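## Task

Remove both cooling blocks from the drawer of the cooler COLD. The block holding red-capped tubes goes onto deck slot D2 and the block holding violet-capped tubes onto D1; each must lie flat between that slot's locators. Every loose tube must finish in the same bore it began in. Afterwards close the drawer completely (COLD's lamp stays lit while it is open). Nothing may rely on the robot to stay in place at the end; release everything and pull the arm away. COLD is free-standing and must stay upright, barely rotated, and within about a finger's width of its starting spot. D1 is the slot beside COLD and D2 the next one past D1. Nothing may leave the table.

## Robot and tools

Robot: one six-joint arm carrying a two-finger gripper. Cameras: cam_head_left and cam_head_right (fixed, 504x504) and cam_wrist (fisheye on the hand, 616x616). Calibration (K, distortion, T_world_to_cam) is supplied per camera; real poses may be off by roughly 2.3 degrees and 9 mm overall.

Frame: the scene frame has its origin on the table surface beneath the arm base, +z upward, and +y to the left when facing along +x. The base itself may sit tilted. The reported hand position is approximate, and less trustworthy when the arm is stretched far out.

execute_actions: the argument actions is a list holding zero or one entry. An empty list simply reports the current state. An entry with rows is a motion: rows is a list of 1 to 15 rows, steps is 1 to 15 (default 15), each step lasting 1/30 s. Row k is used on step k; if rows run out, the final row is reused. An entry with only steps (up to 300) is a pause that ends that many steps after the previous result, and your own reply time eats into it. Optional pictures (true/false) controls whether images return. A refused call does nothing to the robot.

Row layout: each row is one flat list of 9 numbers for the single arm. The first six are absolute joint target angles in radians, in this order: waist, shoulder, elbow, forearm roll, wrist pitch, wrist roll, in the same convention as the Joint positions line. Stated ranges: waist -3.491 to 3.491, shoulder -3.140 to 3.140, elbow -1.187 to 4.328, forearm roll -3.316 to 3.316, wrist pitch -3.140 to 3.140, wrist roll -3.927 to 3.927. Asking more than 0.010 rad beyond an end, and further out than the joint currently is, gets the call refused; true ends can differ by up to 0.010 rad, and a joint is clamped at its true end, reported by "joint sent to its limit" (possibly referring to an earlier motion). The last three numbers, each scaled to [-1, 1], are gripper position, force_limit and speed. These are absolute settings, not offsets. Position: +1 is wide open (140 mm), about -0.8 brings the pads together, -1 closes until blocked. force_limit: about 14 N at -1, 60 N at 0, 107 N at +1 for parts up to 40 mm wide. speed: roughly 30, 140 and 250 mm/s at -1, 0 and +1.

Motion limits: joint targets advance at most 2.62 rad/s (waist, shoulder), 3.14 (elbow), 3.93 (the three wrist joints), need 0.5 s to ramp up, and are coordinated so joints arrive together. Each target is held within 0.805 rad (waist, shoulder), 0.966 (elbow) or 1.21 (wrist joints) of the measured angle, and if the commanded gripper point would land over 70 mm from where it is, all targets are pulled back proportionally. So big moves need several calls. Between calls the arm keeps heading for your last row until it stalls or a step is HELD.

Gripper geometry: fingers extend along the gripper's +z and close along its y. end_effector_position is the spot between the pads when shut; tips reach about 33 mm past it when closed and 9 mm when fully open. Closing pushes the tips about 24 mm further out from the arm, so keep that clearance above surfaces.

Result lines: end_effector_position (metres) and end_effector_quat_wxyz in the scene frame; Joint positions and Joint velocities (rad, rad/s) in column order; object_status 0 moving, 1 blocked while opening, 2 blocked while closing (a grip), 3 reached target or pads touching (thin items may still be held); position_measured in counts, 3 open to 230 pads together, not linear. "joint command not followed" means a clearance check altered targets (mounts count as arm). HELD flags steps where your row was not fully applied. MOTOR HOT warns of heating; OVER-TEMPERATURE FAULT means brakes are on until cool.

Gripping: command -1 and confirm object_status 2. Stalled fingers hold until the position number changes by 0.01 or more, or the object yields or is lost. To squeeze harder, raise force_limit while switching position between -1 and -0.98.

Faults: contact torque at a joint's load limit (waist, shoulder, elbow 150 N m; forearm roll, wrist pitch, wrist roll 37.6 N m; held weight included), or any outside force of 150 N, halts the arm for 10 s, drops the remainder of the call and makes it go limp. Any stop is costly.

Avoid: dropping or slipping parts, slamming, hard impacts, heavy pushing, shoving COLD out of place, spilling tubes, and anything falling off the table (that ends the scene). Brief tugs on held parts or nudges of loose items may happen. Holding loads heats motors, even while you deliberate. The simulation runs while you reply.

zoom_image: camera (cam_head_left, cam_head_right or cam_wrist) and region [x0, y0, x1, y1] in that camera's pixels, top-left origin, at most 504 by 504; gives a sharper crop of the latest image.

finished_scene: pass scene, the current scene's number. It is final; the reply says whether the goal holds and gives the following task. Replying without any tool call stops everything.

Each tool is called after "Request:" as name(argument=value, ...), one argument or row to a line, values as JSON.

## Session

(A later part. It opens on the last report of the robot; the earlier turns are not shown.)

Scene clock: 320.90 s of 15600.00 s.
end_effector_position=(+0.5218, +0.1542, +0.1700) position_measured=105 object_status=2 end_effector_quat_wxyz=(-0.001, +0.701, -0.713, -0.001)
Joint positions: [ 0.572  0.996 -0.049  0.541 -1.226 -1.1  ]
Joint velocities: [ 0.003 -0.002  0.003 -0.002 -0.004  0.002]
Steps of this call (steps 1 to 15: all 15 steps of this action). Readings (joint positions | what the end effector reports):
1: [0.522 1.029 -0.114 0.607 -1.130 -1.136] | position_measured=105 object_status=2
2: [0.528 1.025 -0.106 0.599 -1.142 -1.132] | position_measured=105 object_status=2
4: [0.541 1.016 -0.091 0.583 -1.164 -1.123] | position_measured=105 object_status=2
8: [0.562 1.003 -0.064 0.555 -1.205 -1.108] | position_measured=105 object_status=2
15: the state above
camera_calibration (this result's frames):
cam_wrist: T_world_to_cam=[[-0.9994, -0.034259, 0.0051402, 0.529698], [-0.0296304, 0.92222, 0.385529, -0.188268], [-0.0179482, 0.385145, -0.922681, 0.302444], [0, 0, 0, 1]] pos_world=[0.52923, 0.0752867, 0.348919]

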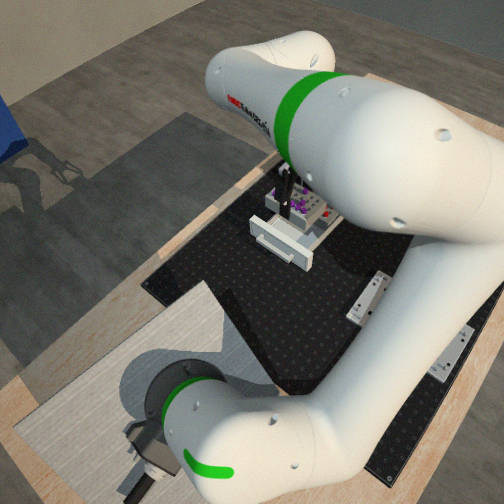

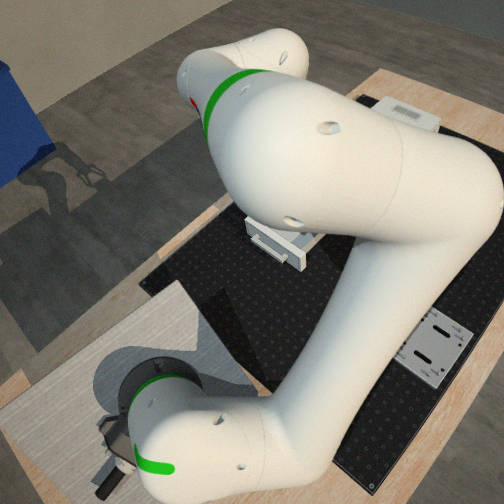

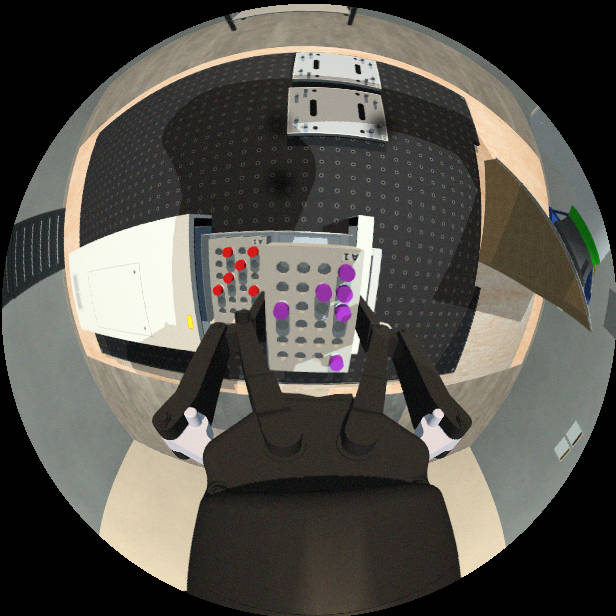

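Request:
execute_actions(
  actions=[
    {"rows":[[0.49,0.86,-0.1345,0.586,-1.238,-1.421,-1,0.6,-0.8]],"steps":12},
  ],
  pictures=false,
)

Request:
execute_actions(
  actions=[
    {"rows":[[0.407,0.7245,-0.22,0.631,-1.25,-1.742,-1,0.6,-0.8]],"steps":12},
  ],
  pictures=false,
)

Request:
execute_actions(
  actions=[
    {"rows":[[0.324,0.589,-0.3055,0.676,-1.261,-2.064,-1,0.6,-0.8]],"steps":12},
  ],
  pictures=false,
)

Request:
execute_actions(
  actions=[
    {"rows":[[0.241,0.453,-0.391,0.7215,-1.273,-2.385,-1,0.6,-0.8]],"steps":15},
  ],
  pictures=false,
)

Request:
execute_actions(
  actions=[
    {"rows":[[0.17,0.487,-0.443,0.79,-1.183,-2.415,-1,0.6,-0.8]],"steps":15},
  ],
  pictures=false,
)

Request:
execute_actions(
  actions=[
    {"rows":[[0.118,0.516,-0.479,0.843,-1.114,-2.44,-1,0.6,-0.8]],"steps":15},
  ],
)

Scene clock: 332.97 s of 15600.00 s.
end_effector_position=(+0.5311, +0.0790, +0.1779) position_measured=105 object_status=2 end_effector_quat_wxyz=(+0.003, -0.553, +0.833, +0.004)
Joint positions: [ 0.492  0.863 -0.133  0.585 -1.238 -1.414]
Joint velocities: [-0.072 -0.118 -0.075  0.039 -0.01  -0.279]
Steps of this call (steps 1 to 15: the robot went on to your last target; steps 16 to 90: nothing new was sent; then 8.67 s passed at rest; steps 91 to 102: all 12 steps of this action). Readings (joint positions | what the end effector reports):
91: [0.573 0.996 -0.049 0.541 -1.226 -1.100] | position_measured=105 object_status=2
92: [0.572 0.993 -0.050 0.541 -1.226 -1.106] | position_measured=105 object_status=2
94: [0.561 0.977 -0.060 0.547 -1.228 -1.144] | position_measured=105 object_status=2
98: [0.518 0.907 -0.105 0.571 -1.234 -1.310] | position_measured=105 object_status=2
102: the state above

Scene clock: 333.37 s of 15600.00 s.
end_effector_position=(+0.5305, +0.0005, +0.1796) position_measured=105 object_status=2 end_effector_quat_wxyz=(+0.003, -0.379, +0.925, +0.005)
Joint positions: [ 0.408  0.727 -0.219  0.63  -1.25  -1.737]
Joint velocities: [-0.057 -0.092 -0.059  0.03  -0.008 -0.22 ]
Steps of this call (steps 1 to 12: all 12 steps of this action). Readings (joint positions | what the end effector reports):
1: [0.490 0.860 -0.134 0.586 -1.238 -1.420] | position_measured=105 object_status=2
2: [0.488 0.857 -0.137 0.587 -1.238 -1.430] | position_measured=105 object_status=2
4: [0.477 0.839 -0.148 0.593 -1.240 -1.472] | position_measured=105 object_status=2
8: [0.433 0.767 -0.193 0.617 -1.246 -1.642] | position_measured=105 object_status=2
12: the state above

Scene clock: 333.77 s of 15600.00 s.
end_effector_position=(+0.5196, -0.0761, +0.1765) position_measured=105 object_status=2 end_effector_quat_wxyz=(+0.002, -0.191, +0.982, +0.005)
Joint positions: [ 0.326  0.592 -0.304  0.675 -1.261 -2.058]
Joint velocities: [-0.069 -0.112 -0.071  0.037 -0.009 -0.266]
Steps of this call (steps 1 to 12: all 12 steps of this action). Readings (joint positions | what the end effector reports):
1: [0.407 0.725 -0.220 0.631 -1.250 -1.742] | position_measured=105 object_status=2
2: [0.405 0.722 -0.222 0.632 -1.250 -1.749] | position_measured=105 object_status=2
4: [0.395 0.705 -0.232 0.638 -1.252 -1.788] | position_measured=105 object_status=2
8: [0.352 0.634 -0.277 0.661 -1.258 -1.955] | position_measured=105 object_status=2
12: the state above

Scene clock: 334.27 s of 15600.00 s.
end_effector_position=(+0.4976, -0.1518, +0.1697) position_measured=105 object_status=2 end_effector_quat_wxyz=(+0.000, +0.009, +1.000, +0.000)
Joint positions: [ 0.241  0.453 -0.391  0.721 -1.273 -2.385]
Joint velocities: [-0.002 -0.004 -0.     0.002  0.    -0.005]
Steps of this call (steps 1 to 15: all 15 steps of this action). Readings (joint positions | what the end effector reports):
1: [0.324 0.589 -0.305 0.676 -1.261 -2.064] | position_measured=105 object_status=2
2: [0.322 0.586 -0.308 0.677 -1.261 -2.072] | position_measured=105 object_status=2
4: [0.311 0.568 -0.319 0.683 -1.263 -2.114] | position_measured=105 object_status=2
8: [0.267 0.496 -0.364 0.707 -1.269 -2.283] | position_measured=105 object_status=2
15: the state above

Scene clock: 334.77 s of 15600.00 s.
end_effector_position=(+0.4999, -0.1548, +0.1236) position_measured=105 object_status=2 end_effector_quat_wxyz=(+0.001, +0.010, +1.000, -0.002)
Joint positions: [ 0.17   0.487 -0.443  0.79  -1.183 -2.415]
Joint velocities: [-0.001 -0.    -0.    -0.     0.     0.   ]
Steps of this call (steps 1 to 15: all 15 steps of this action). Readings (joint positions | what the end effector reports):
1: [0.241 0.453 -0.391 0.722 -1.273 -2.385] | position_measured=105 object_status=2
2: [0.237 0.455 -0.394 0.726 -1.267 -2.387] | position_measured=105 object_status=2
4: [0.212 0.468 -0.412 0.750 -1.235 -2.397] | position_measured=105 object_status=2
8: [0.171 0.486 -0.442 0.788 -1.185 -2.414] | position_measured=105 object_status=2
15: the state above

Scene clock: 335.27 s of 15600.00 s.
end_effector_position=(+0.4998, -0.1531, +0.0896) position_measured=105 object_status=2 end_effector_quat_wxyz=(+0.001, +0.008, +1.000, -0.001)
Joint positions: [ 0.118  0.516 -0.479  0.843 -1.114 -2.44 ]
Joint velocities: [-0.    -0.    -0.     0.001  0.    -0.   ]
Steps of this call (steps 1 to 15: all 15 steps of this action). Readings (joint positions | what the end effector reports):
1: [0.170 0.487 -0.443 0.790 -1.182 -2.415] | position_measured=105 object_status=2
2: [0.166 0.489 -0.446 0.795 -1.177 -2.417] | position_measured=105 object_status=2
4: [0.142 0.503 -0.462 0.818 -1.146 -2.428] | position_measured=105 object_status=2
8: [0.119 0.515 -0.478 0.842 -1.115 -2.440] | position_measured=105 object_status=2
15: the state above
camera_calibration (this result's frames):
cam_wrist: T_world_to_cam=[[-0.0349393, 0.999382, 0.00397792, 0.173939], [0.922266, 0.0307095, 0.385333, -0.486729], [0.384973, 0.017132, -0.922769, 0.0885094], [0, 0, 0, 1]] pos_world=[0.420897, -0.1604, 0.268535]

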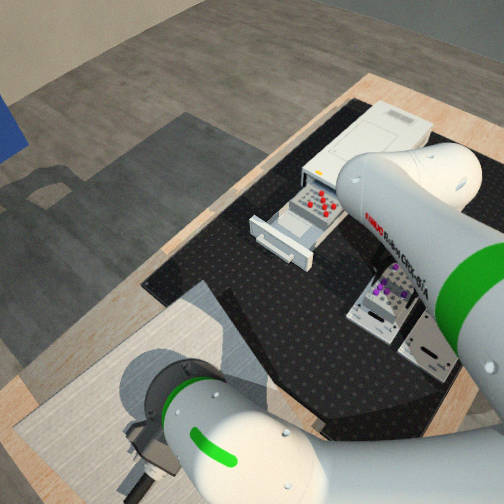

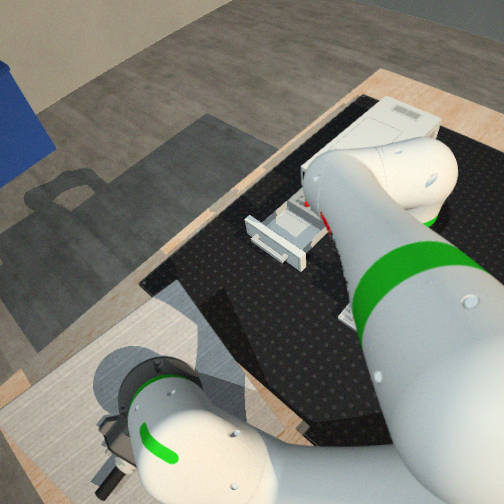

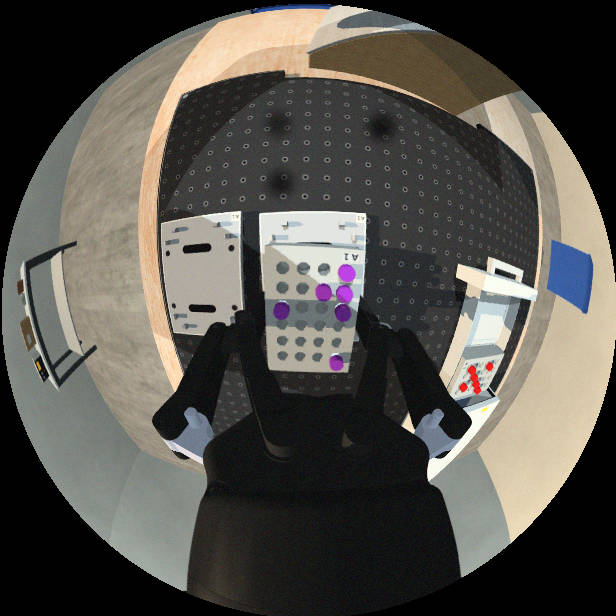

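Request:
zoom_image(
  camera="cam_wrist",
  region=[150, 190, 390, 390],
)

Region (150, 190, 390, 390) of cam_wrist's 616x616 image, scaled by 2.100, with more detail than that image has.

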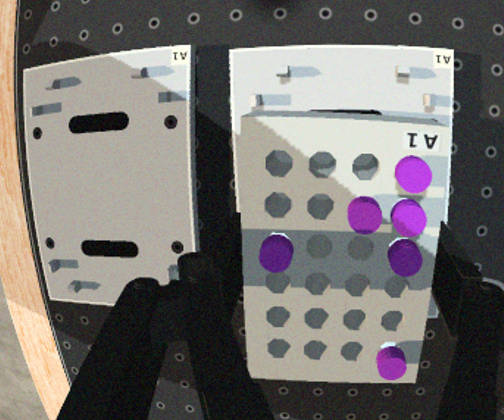

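Request:
execute_actions(
  actions=[
    {"rows":[[0.118,0.482,-0.519,0.843,-1.112,-2.41,-1,0.6,-0.8]],"steps":15},
  ],
)

Request:
zoom_image(
  camera="cam_wrist",
  region=[150, 190, 390, 390],
)

Scene clock: 359.27 s of 15600.00 s.
end_effector_position=(+0.4849, -0.1586, +0.0892) position_measured=105 object_status=2 end_effector_quat_wxyz=(-0.001, -0.009, +1.000, -0.001)
Joint positions: [ 0.118  0.482 -0.519  0.843 -1.112 -2.41 ]
Joint velocities: [ 0.    -0.001 -0.     0.    -0.    -0.   ]
Steps of this call (steps 1 to 15: the robot went on to your last target; steps 16 to 90: nothing new was sent; then 20.50 s passed at rest; steps 91 to 105: all 15 steps of this action). Readings (joint positions | what the end effector reports):
91: [0.118 0.516 -0.479 0.843 -1.114 -2.440] | position_measured=105 object_status=2
92: [0.118 0.512 -0.484 0.843 -1.114 -2.437] | position_measured=105 object_status=2
94: [0.118 0.493 -0.506 0.843 -1.113 -2.420] | position_measured=105 object_status=2
98: [0.118 0.483 -0.518 0.843 -1.112 -2.411] | position_measured=105 object_status=2
105: the state above
camera_calibration (this result's frames):
cam_wrist: T_world_to_cam=[[-0.0688639, 0.997618, 0.00392422, 0.195078], [0.921796, 0.0621248, 0.382665, -0.467246], [0.38151, 0.0299691, -0.923879, 0.0977728], [0, 0, 0, 1]] pos_world=[0.406838, -0.168516, 0.268363]

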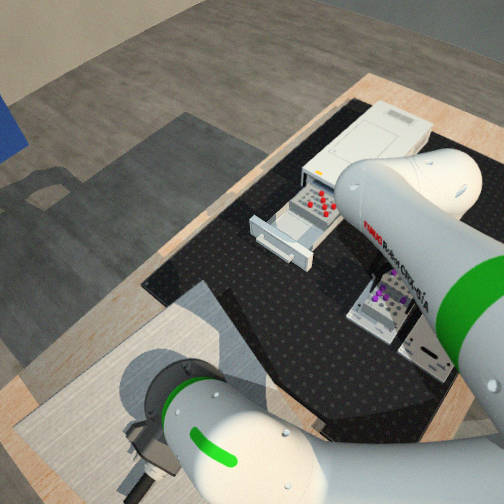

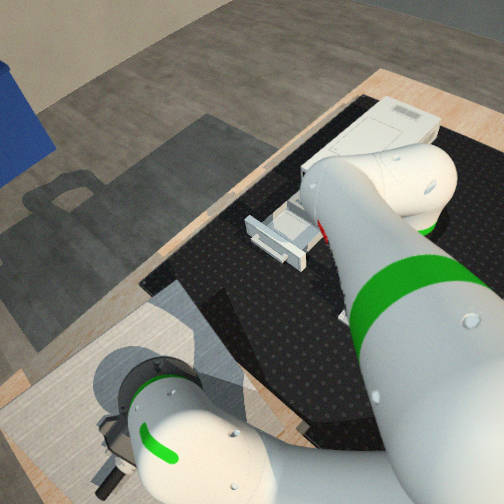

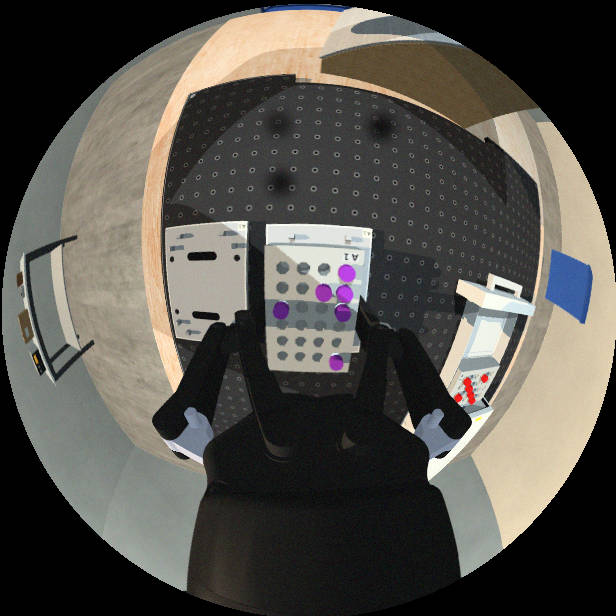

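Region (150, 190, 390, 390) of cam_wrist's 616x616 image, scaled by 2.100, with more detail than that image has.

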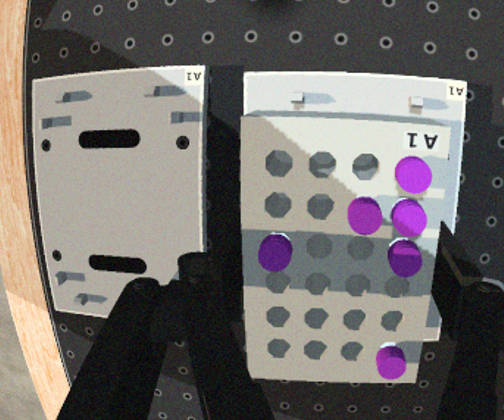

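Request:
execute_actions(
  actions=[
    {"rows":[[0.118,0.500,-0.528,0.853,-1.097,-2.435,-1,0.6,-0.8]],"steps":15},
  ],
)

Request:
zoom_image(
  camera="cam_wrist",
  region=[230, 190, 410, 390],
)

Scene clock: 365.70 s of 15600.00 s.
end_effector_position=(+0.4837, -0.1507, +0.0816) position_measured=105 object_status=2 end_effector_quat_wxyz=(-0.001, -0.008, +1.000, -0.002)
Joint positions: [ 0.118  0.5   -0.528  0.853 -1.097 -2.435]
Joint velocities: [-0.     0.     0.     0.001  0.    -0.001]
Steps of this call (steps 1 to 15: the robot went on to your last target; steps 16 to 90: nothing new was sent; then 2.93 s passed at rest; steps 91 to 105: all 15 steps of this action). Readings (joint positions | what the end effector reports):
91: [0.118 0.482 -0.519 0.843 -1.112 -2.410] | position_measured=105 object_status=2
92: [0.118 0.485 -0.521 0.845 -1.109 -2.415] | position_measured=105 object_status=2
94: [0.118 0.496 -0.526 0.850 -1.100 -2.429] | position_measured=105 object_status=2
98: [0.118 0.500 -0.528 0.853 -1.097 -2.435] | position_measured=105 object_status=2
105: the state above
camera_calibration (this result's frames):
cam_wrist: T_world_to_cam=[[-0.0665155, 0.997783, 0.00196317, 0.186197], [0.922677, 0.0607594, 0.380758, -0.464229], [0.379794, 0.0271376, -0.924673, 0.0914688], [0, 0, 0, 1]] pos_world=[0.405979, -0.16006, 0.260972]

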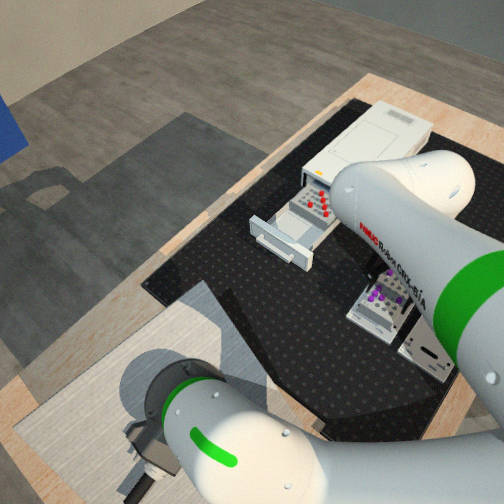

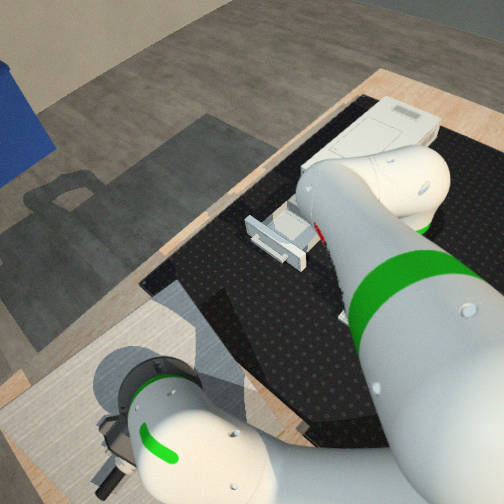

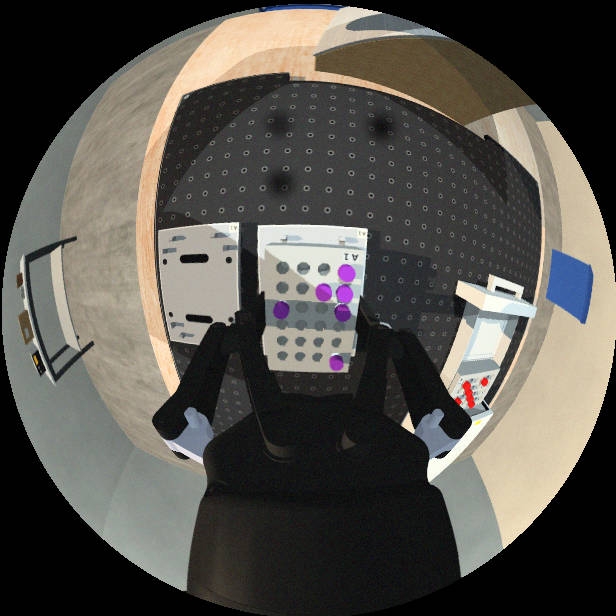

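Region (230, 190, 410, 390) of cam_wrist's 616x616 image, scaled by 2.520, with more detail than that image has; it fills the left 454 columns of this view, and the rest is white.

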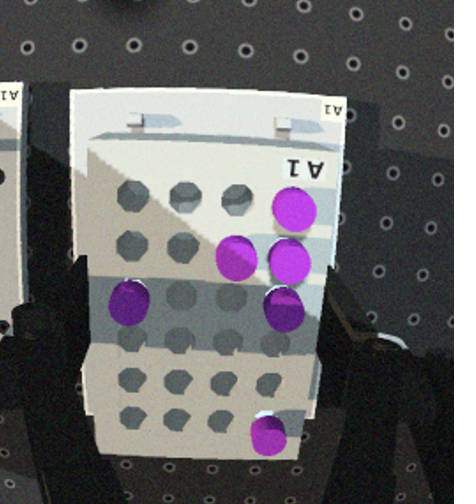

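Request:
execute_actions(
  actions=[
    {"rows":[[0.111,0.502,-0.535,0.860,-1.088,-2.438,-1,0.6,-0.8],[0.111,0.502,-0.535,0.860,-1.088,-2.438,-1,0.6,-0.8],[0.111,0.502,-0.535,0.860,-1.088,-2.438,-1,0.6,-0.8],[0.111,0.502,-0.535,0.860,-1.088,-2.438,-1,0.6,-0.8],[0.107,0.504,-0.537,0.864,-1.084,-2.440,-1,0.6,-0.8],[0.107,0.504,-0.537,0.864,-1.084,-2.440,-1,0.6,-0.8],[0.107,0.504,-0.537,0.864,-1.084,-2.440,-1,0.6,-0.8],[0.103,0.506,-0.539,0.868,-1.080,-2.441,-1,0.6,-0.8]],"steps":15},
  ],
)

Request:
zoom_image(
  camera="cam_wrist",
  region=[230, 190, 410, 390],
)

Scene clock: 376.70 s of 15600.00 s.
end_effector_position=(+0.4819, -0.1508, +0.0725) position_measured=105 object_status=2 end_effector_quat_wxyz=(-0.002, -0.009, +1.000, -0.001)
Joint positions: [ 0.103  0.506 -0.539  0.868 -1.08  -2.441]
Joint velocities: [ 0.    -0.001 -0.    -0.     0.    -0.001]
Steps of this call (steps 1 to 15: the robot went on to your last target; steps 16 to 90: nothing new was sent; then 7.50 s passed at rest; steps 91 to 105: all 15 steps of this action). Readings (joint positions | what the end effector reports):
91: [0.118 0.500 -0.528 0.853 -1.097 -2.435] | position_measured=105 object_status=2
92: [0.115 0.501 -0.530 0.856 -1.093 -2.436] | position_measured=105 object_status=2
94: [0.112 0.502 -0.534 0.859 -1.090 -2.437] | position_measured=105 object_status=2
98: [0.108 0.504 -0.537 0.863 -1.085 -2.440] | position_measured=105 object_status=2
105: the state above
camera_calibration (this result's frames):
cam_wrist: T_world_to_cam=[[-0.0686081, 0.997638, 0.003276, 0.187087], [0.923211, 0.0622445, 0.379219, -0.459038], [0.37812, 0.029042, -0.925301, 0.0849085], [0, 0, 0, 1]] pos_world=[0.404519, -0.160539, 0.252029]

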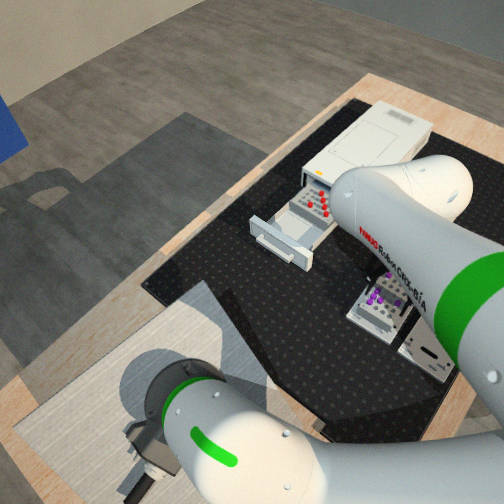

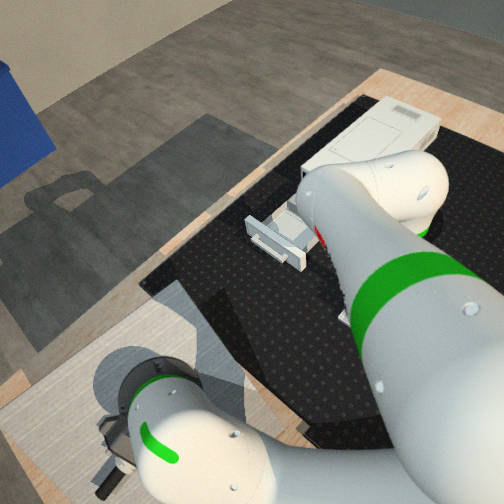

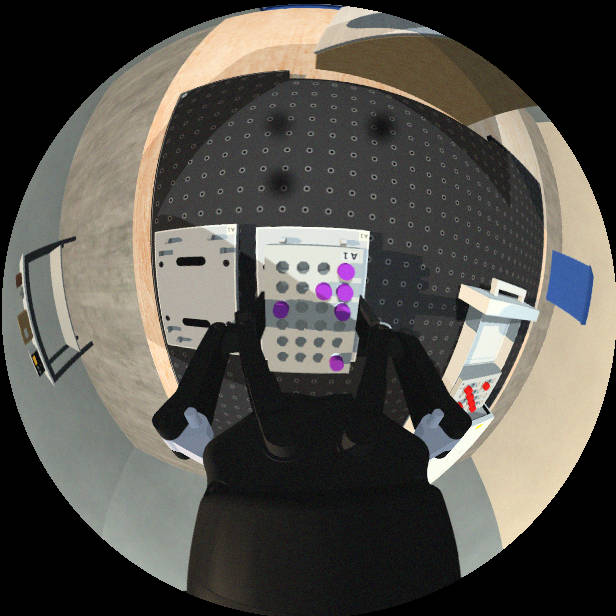

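Region (230, 190, 410, 390) of cam_wrist's 616x616 image, scaled by 2.520, with more detail than that image has; it fills the left 454 columns of this view, and the rest is white.

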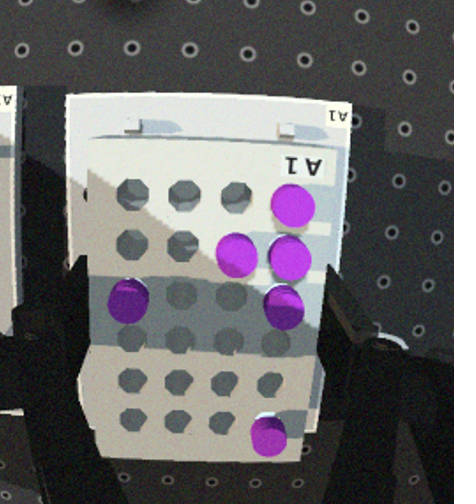

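Request:
zoom_image(
  camera="cam_head_left",
  region=[335, 260, 435, 350],
)

Region (335, 260, 435, 350) of cam_head_left's 504x504 image, scaled by 5.040, with more detail than that image has; it fills the top 454 rows of this view, and the rest is white.

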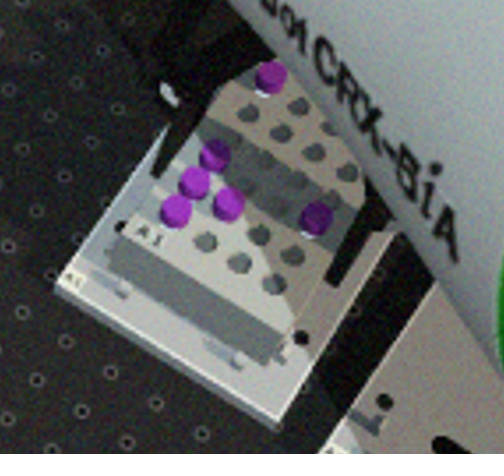

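Request:
execute_actions(
  actions=[
    {"rows":[[0.1055,0.5026,-0.542,0.8664,-1.082,-2.441,-1,0.6,-0.8]],"steps":15},
  ],
  pictures=false,
)

Request:
execute_actions(
  actions=[
    {"rows":[[0.102,0.5045,-0.5435,0.8695,-1.079,-2.442,-1,0.6,-0.8],[0.102,0.5045,-0.5435,0.8695,-1.079,-2.442,-1,0.6,-0.8],[0.102,0.5045,-0.5435,0.8695,-1.079,-2.442,-1,0.6,-0.8],[0.102,0.5045,-0.5435,0.8695,-1.079,-2.442,-1,0.6,-0.8],[0.0995,0.5058,-0.5445,0.8715,-1.0765,-2.443,-1,0.6,-0.8]],"steps":15},
  ],
)

Request:
zoom_image(
  camera="cam_wrist",
  region=[230, 190, 410, 390],
)

Scene clock: 396.27 s of 15600.00 s.
end_effector_position=(+0.4807, -0.1510, +0.0737) position_measured=105 object_status=2 end_effector_quat_wxyz=(-0.002, -0.009, +1.000, -0.001)
Joint positions: [ 0.106  0.503 -0.542  0.866 -1.082 -2.441]
Joint velocities: [-0.    -0.    -0.001 -0.    -0.     0.002]
Steps of this call (steps 1 to 15: the robot went on to your last target; steps 16 to 90: nothing new was sent; then 16.07 s passed at rest; steps 91 to 105: all 15 steps of this action). Readings (joint positions | what the end effector reports):
91: [0.103 0.506 -0.539 0.868 -1.080 -2.441] | position_measured=105 object_status=2
92: [0.104 0.505 -0.540 0.868 -1.080 -2.441] | position_measured=105 object_status=2
94: [0.105 0.503 -0.541 0.867 -1.081 -2.441] | position_measured=105 object_status=2
98: [0.105 0.503 -0.542 0.866 -1.082 -2.441] | position_measured=105 object_status=2
105: the state above

Scene clock: 396.77 s of 15600.00 s.
end_effector_position=(+0.4803, -0.1512, +0.0703) position_measured=105 object_status=2 end_effector_quat_wxyz=(-0.003, -0.009, +1.000, -0.001)
Joint positions: [ 0.1    0.506 -0.545  0.871 -1.077 -2.443]
Joint velocities: [-0.     0.    -0.     0.001  0.    -0.   ]
Steps of this call (steps 1 to 15: all 15 steps of this action). Readings (joint positions | what the end effector reports):
1: [0.106 0.503 -0.542 0.866 -1.082 -2.441] | position_measured=105 object_status=2
2: [0.105 0.503 -0.543 0.867 -1.081 -2.441] | position_measured=105 object_status=2
4: [0.103 0.504 -0.543 0.869 -1.080 -2.441] | position_measured=105 object_status=2
8: [0.100 0.506 -0.544 0.871 -1.077 -2.443] | position_measured=105 object_status=2
15: the state above
camera_calibration (this result's frames):
cam_wrist: T_world_to_cam=[[-0.0692819, 0.997592, 0.0030519, 0.187656], [0.923622, 0.062988, 0.378094, -0.456641], [0.376991, 0.0290138, -0.925762, 0.0840381], [0, 0, 0, 1]] pos_world=[0.403083, -0.16088, 0.24988]

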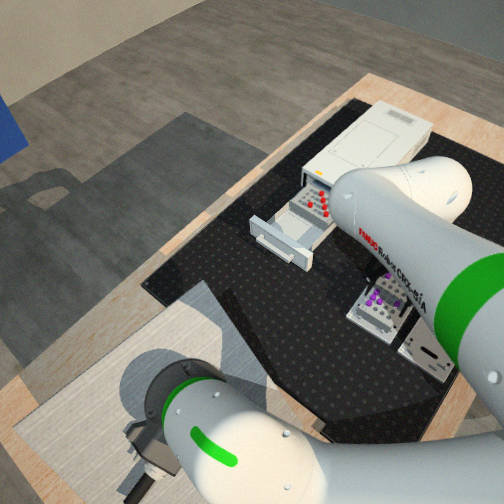

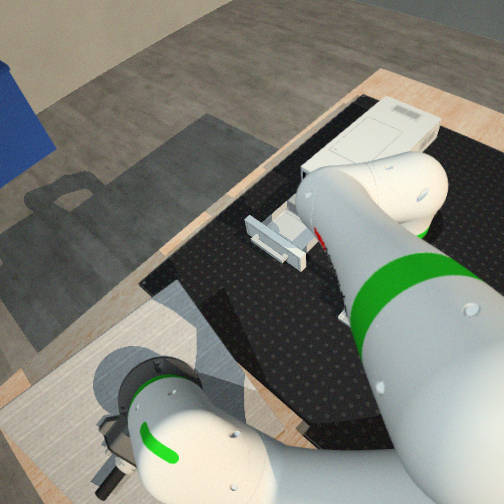

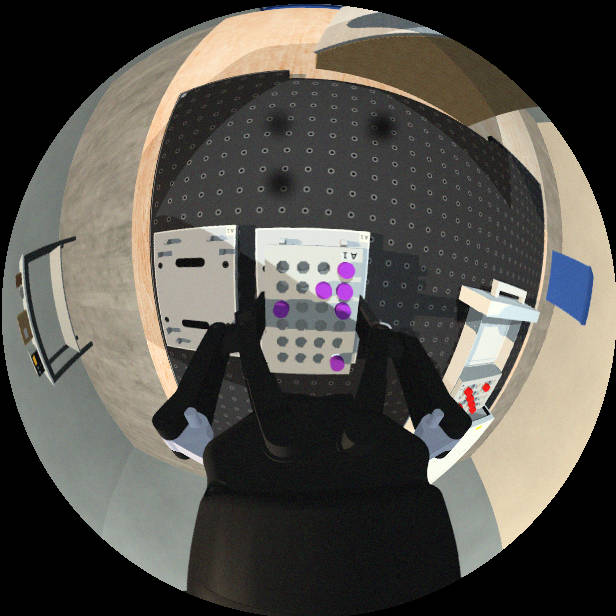

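Region (230, 190, 410, 390) of cam_wrist's 616x616 image, scaled by 2.520, with more detail than that image has; it fills the left 454 columns of this view, and the rest is white.

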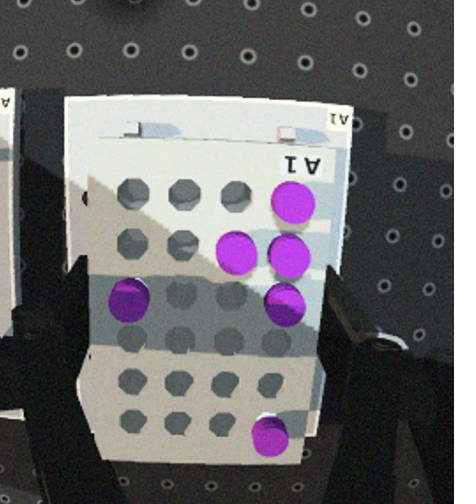

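Request:
execute_actions(
  actions=[
    {"rows":[[0.0995,0.5058,-0.5445,0.8715,-1.0765,-2.443,0.45,0.6,-0.8]],"steps":15},
  ],
  pictures=false,
)

Request:
execute_actions(
  actions=[
    {"rows":[[0.18,0.465,-0.497,0.793,-1.168,-2.41,0.45,0.6,-0.8]],"steps":15},
  ],
  pictures=false,
)

Request:
execute_actions(
  actions=[
    {"rows":[[0.19,0.66,-0.12,0.75,-1.33,-2.33,0.45,0.6,-0.8]],"steps":15},
  ],
  pictures=false,
)

Request:
execute_actions(
  actions=[
    {"steps":10},
  ],
)

Scene clock: 407.37 s of 15600.00 s.
end_effector_position=(+0.4803, -0.1512, +0.0703) position_measured=72 object_status=0 end_effector_quat_wxyz=(-0.003, -0.009, +1.000, -0.001)
Joint positions: [ 0.099  0.506 -0.544  0.872 -1.077 -2.443]
Joint velocities: [ 0.    -0.     0.    -0.     0.     0.001]
Steps of this call (steps 1 to 15: the robot went on to your last target; steps 16 to 90: nothing new was sent; then 7.10 s passed at rest; steps 91 to 105: all 15 steps of this action). Readings (joint positions | what the end effector reports):
91: [0.099 0.506 -0.545 0.872 -1.076 -2.443] | position_measured=105 object_status=0
92: [0.099 0.506 -0.545 0.872 -1.076 -2.443] | position_measured=105 object_status=0
94: [0.099 0.506 -0.544 0.872 -1.076 -2.443] | position_measured=98 object_status=0
98: [0.099 0.506 -0.544 0.872 -1.077 -2.443] | position_measured=86 object_status=0
105: the state above

Scene clock: 407.87 s of 15600.00 s.
end_effector_position=(+0.4824, -0.1506, +0.1179) position_measured=72 object_status=3 end_effector_quat_wxyz=(-0.001, -0.007, +1.000, -0.003)
Joint positions: [ 0.18   0.465 -0.497  0.793 -1.168 -2.41 ]
Joint velocities: [ 0.001 -0.001  0.    -0.    -0.001  0.001]
Steps of this call (steps 1 to 15: all 15 steps of this action). Readings (joint positions | what the end effector reports):
1: [0.100 0.506 -0.544 0.871 -1.077 -2.443] | position_measured=72 object_status=0
2: [0.104 0.504 -0.542 0.867 -1.082 -2.441] | position_measured=72 object_status=0
4: [0.129 0.491 -0.527 0.842 -1.110 -2.431] | position_measured=72 object_status=3
8: [0.178 0.466 -0.498 0.796 -1.165 -2.411] | position_measured=72 object_status=3
15: the state above

Scene clock: 408.37 s of 15600.00 s.
end_effector_position=(+0.5805, -0.1489, +0.1661) position_measured=72 object_status=3 end_effector_quat_wxyz=(-0.008, +0.016, +1.000, -0.015)
Joint positions: [ 0.19   0.657 -0.126  0.751 -1.327 -2.331]
Joint velocities: [ 0.006  0.119  0.23  -0.026 -0.099  0.049]
Steps of this call (steps 1 to 15: all 15 steps of this action). Readings (joint positions | what the end effector reports):
1: [0.180 0.465 -0.497 0.793 -1.168 -2.410] | position_measured=72 object_status=3
2: [0.180 0.467 -0.492 0.792 -1.170 -2.409] | position_measured=72 object_status=3
4: [0.181 0.484 -0.462 0.789 -1.183 -2.402] | position_measured=72 object_status=3
8: [0.185 0.556 -0.322 0.773 -1.243 -2.373] | position_measured=72 object_status=3
15: the state above

Scene clock: 408.70 s of 15600.00 s.
end_effector_position=(+0.5818, -0.1487, +0.1667) position_measured=72 object_status=3 end_effector_quat_wxyz=(-0.008, +0.017, +1.000, -0.015)
Joint positions: [ 0.19  0.66 -0.12  0.75 -1.33 -2.33]
Joint velocities: [ 0.     0.001  0.    -0.     0.    -0.001]
Steps of this call (steps 1 to 10: the robot went on to your last target). Readings (joint positions | what the end effector reports):
1: [0.190 0.659 -0.121 0.750 -1.329 -2.330] | position_measured=72 object_status=3
2: [0.190 0.660 -0.121 0.750 -1.330 -2.330] | position_measured=72 object_status=3
4: [0.190 0.660 -0.120 0.750 -1.330 -2.330] | position_measured=72 object_status=3
8: [0.190 0.660 -0.120 0.750 -1.330 -2.330] | position_measured=72 object_status=3
10: the state above
camera_calibration (this result's frames):
cam_wrist: T_world_to_cam=[[-0.0182407, 0.999545, -0.024009, 0.167061], [0.929483, 0.0258005, 0.36796, -0.594336], [0.368413, -0.0156042, -0.929531, 0.13394], [0, 0, 0, 1]] pos_world=[0.506127, -0.149561, 0.347204]

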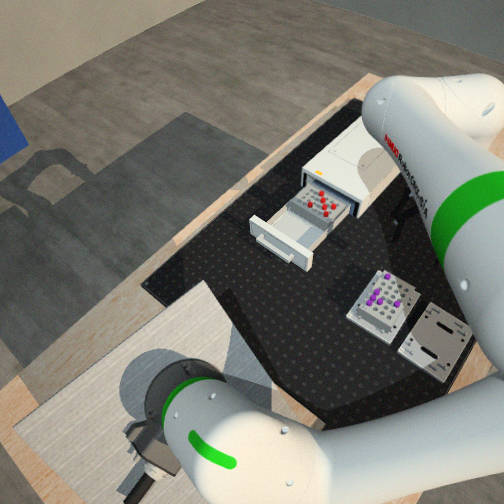

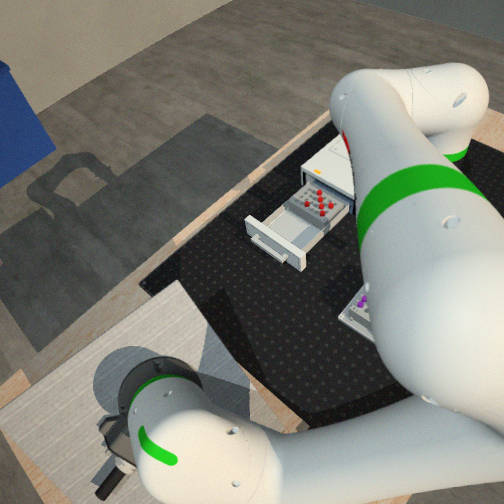

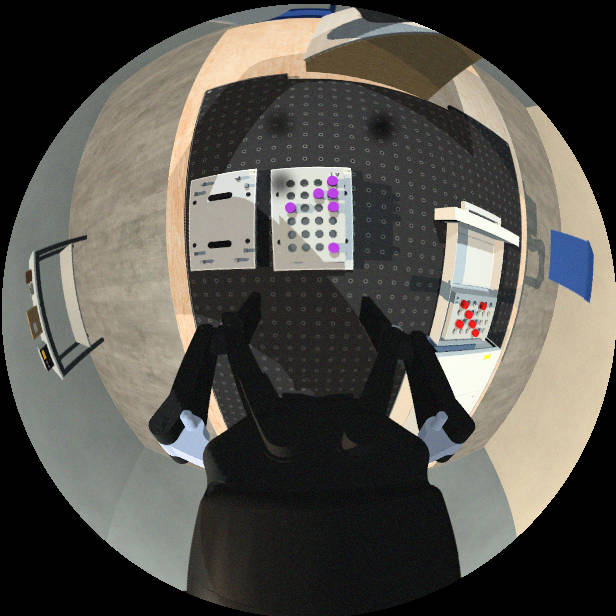

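Request:
zoom_image(
  camera="cam_head_left",
  region=[340, 260, 480, 390],
)

Request:
zoom_image(
  camera="cam_wrist",
  region=[180, 155, 370, 285],
)

Region (340, 260, 480, 390) of cam_head_left's 504x504 image, scaled by 3.600, with more detail than that image has; it fills the top 468 rows of this view, and the rest is white.

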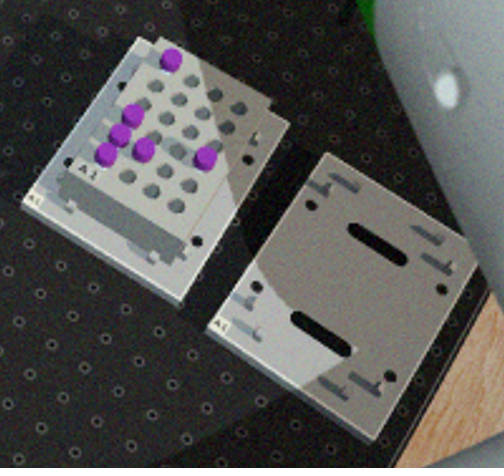

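Region (180, 155, 370, 285) of cam_wrist's 616x616 image, scaled by 2.653, with more detail than that image has; it fills the top 345 rows of this view, and the rest is white.

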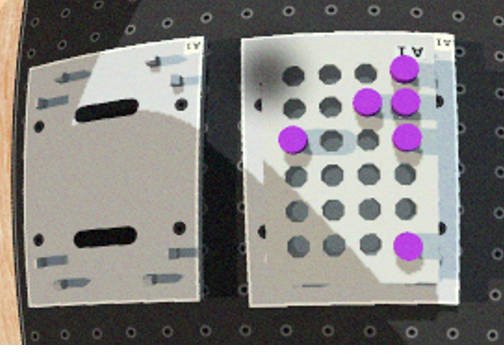

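Request:
execute_actions(
  actions=[
    {"rows":[[0.27,0.86,0.03,0.71,-1.31,-2.40,0.45,0.6,-0.8]],"steps":15},
  ],
  pictures=false,
)

Request:
execute_actions(
  actions=[
    {"steps":12},
  ],
)

Request:
zoom_image(
  camera="cam_wrist",
  region=[170, 140, 330, 270],
)

Scene clock: 423.77 s of 15600.00 s.
end_effector_position=(+0.6219, -0.0458, +0.1608) position_measured=72 object_status=3 end_effector_quat_wxyz=(-0.001, +0.013, +1.000, -0.007)
Joint positions: [ 0.27   0.859  0.03   0.71  -1.31  -2.4  ]
Joint velocities: [ 0.003  0.007  0.006 -0.003  0.002 -0.003]
Steps of this call (steps 1 to 15: the robot went on to your last target; steps 16 to 90: nothing new was sent; then 11.57 s passed at rest; steps 91 to 105: all 15 steps of this action). Readings (joint positions | what the end effector reports):
91: [0.190 0.660 -0.120 0.750 -1.330 -2.330] | position_measured=72 object_status=3
92: [0.192 0.664 -0.117 0.750 -1.330 -2.331] | position_measured=72 object_status=3
94: [0.202 0.690 -0.098 0.744 -1.327 -2.340] | position_measured=72 object_status=3
98: [0.241 0.788 -0.025 0.725 -1.317 -2.374] | position_measured=72 object_status=3
105: the state above

Scene clock: 424.17 s of 15600.00 s.
end_effector_position=(+0.6219, -0.0454, +0.1607) position_measured=72 object_status=3 end_effector_quat_wxyz=(-0.001, +0.013, +1.000, -0.007)
Joint positions: [ 0.27  0.86  0.03  0.71 -1.31 -2.4 ]
Joint velocities: [0.    0.001 0.    0.    0.    0.   ]
Steps of this call (steps 1 to 12: the robot went on to your last target). Readings (joint positions | what the end effector reports):
1: [0.270 0.860 0.030 0.710 -1.310 -2.400] | position_measured=72 object_status=3
2: [0.270 0.860 0.030 0.710 -1.310 -2.400] | position_measured=72 object_status=3
4: [0.270 0.860 0.030 0.710 -1.310 -2.400] | position_measured=72 object_status=3
8: [0.270 0.860 0.030 0.710 -1.310 -2.400] | position_measured=72 object_status=3
12: the state above
camera_calibration (this result's frames):
cam_wrist: T_world_to_cam=[[-0.0248635, 0.999645, -0.0095946, 0.0661577], [0.924376, 0.026644, 0.380551, -0.630845], [0.380672, 0.000592837, -0.92471, 0.107488], [0, 0, 0, 1]] pos_world=[0.543865, -0.0493897, 0.340099]

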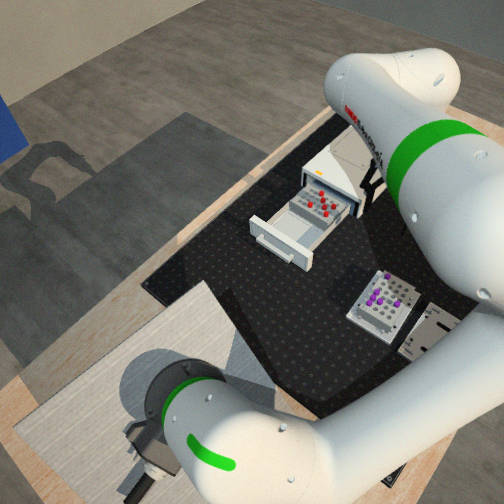

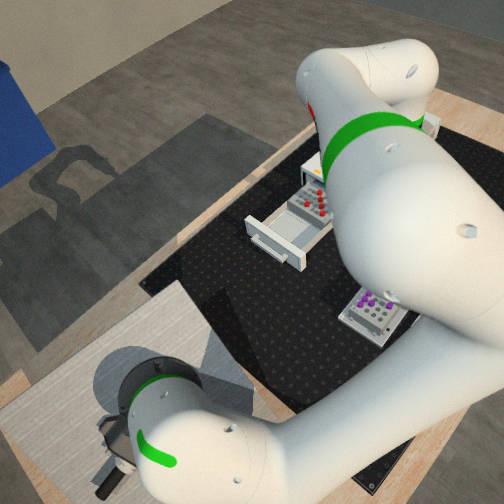

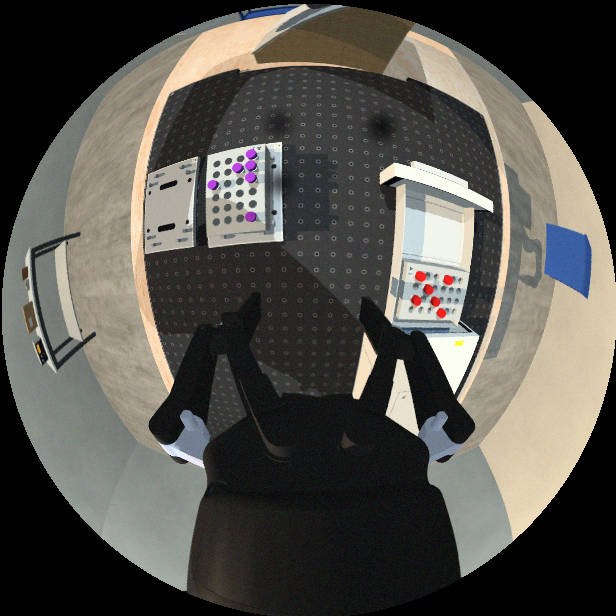

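Region (170, 140, 330, 270) of cam_wrist's 616x616 image, scaled by 3.150, with more detail than that image has; it fills the top 410 rows of this view, and the rest is white.

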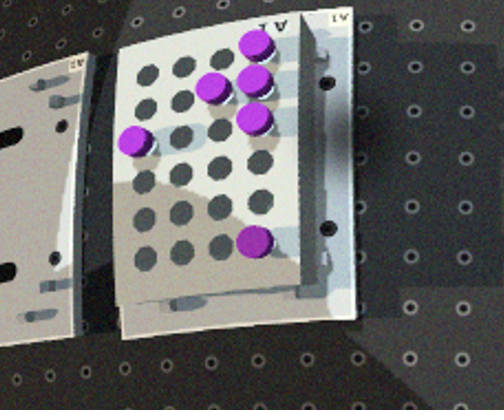

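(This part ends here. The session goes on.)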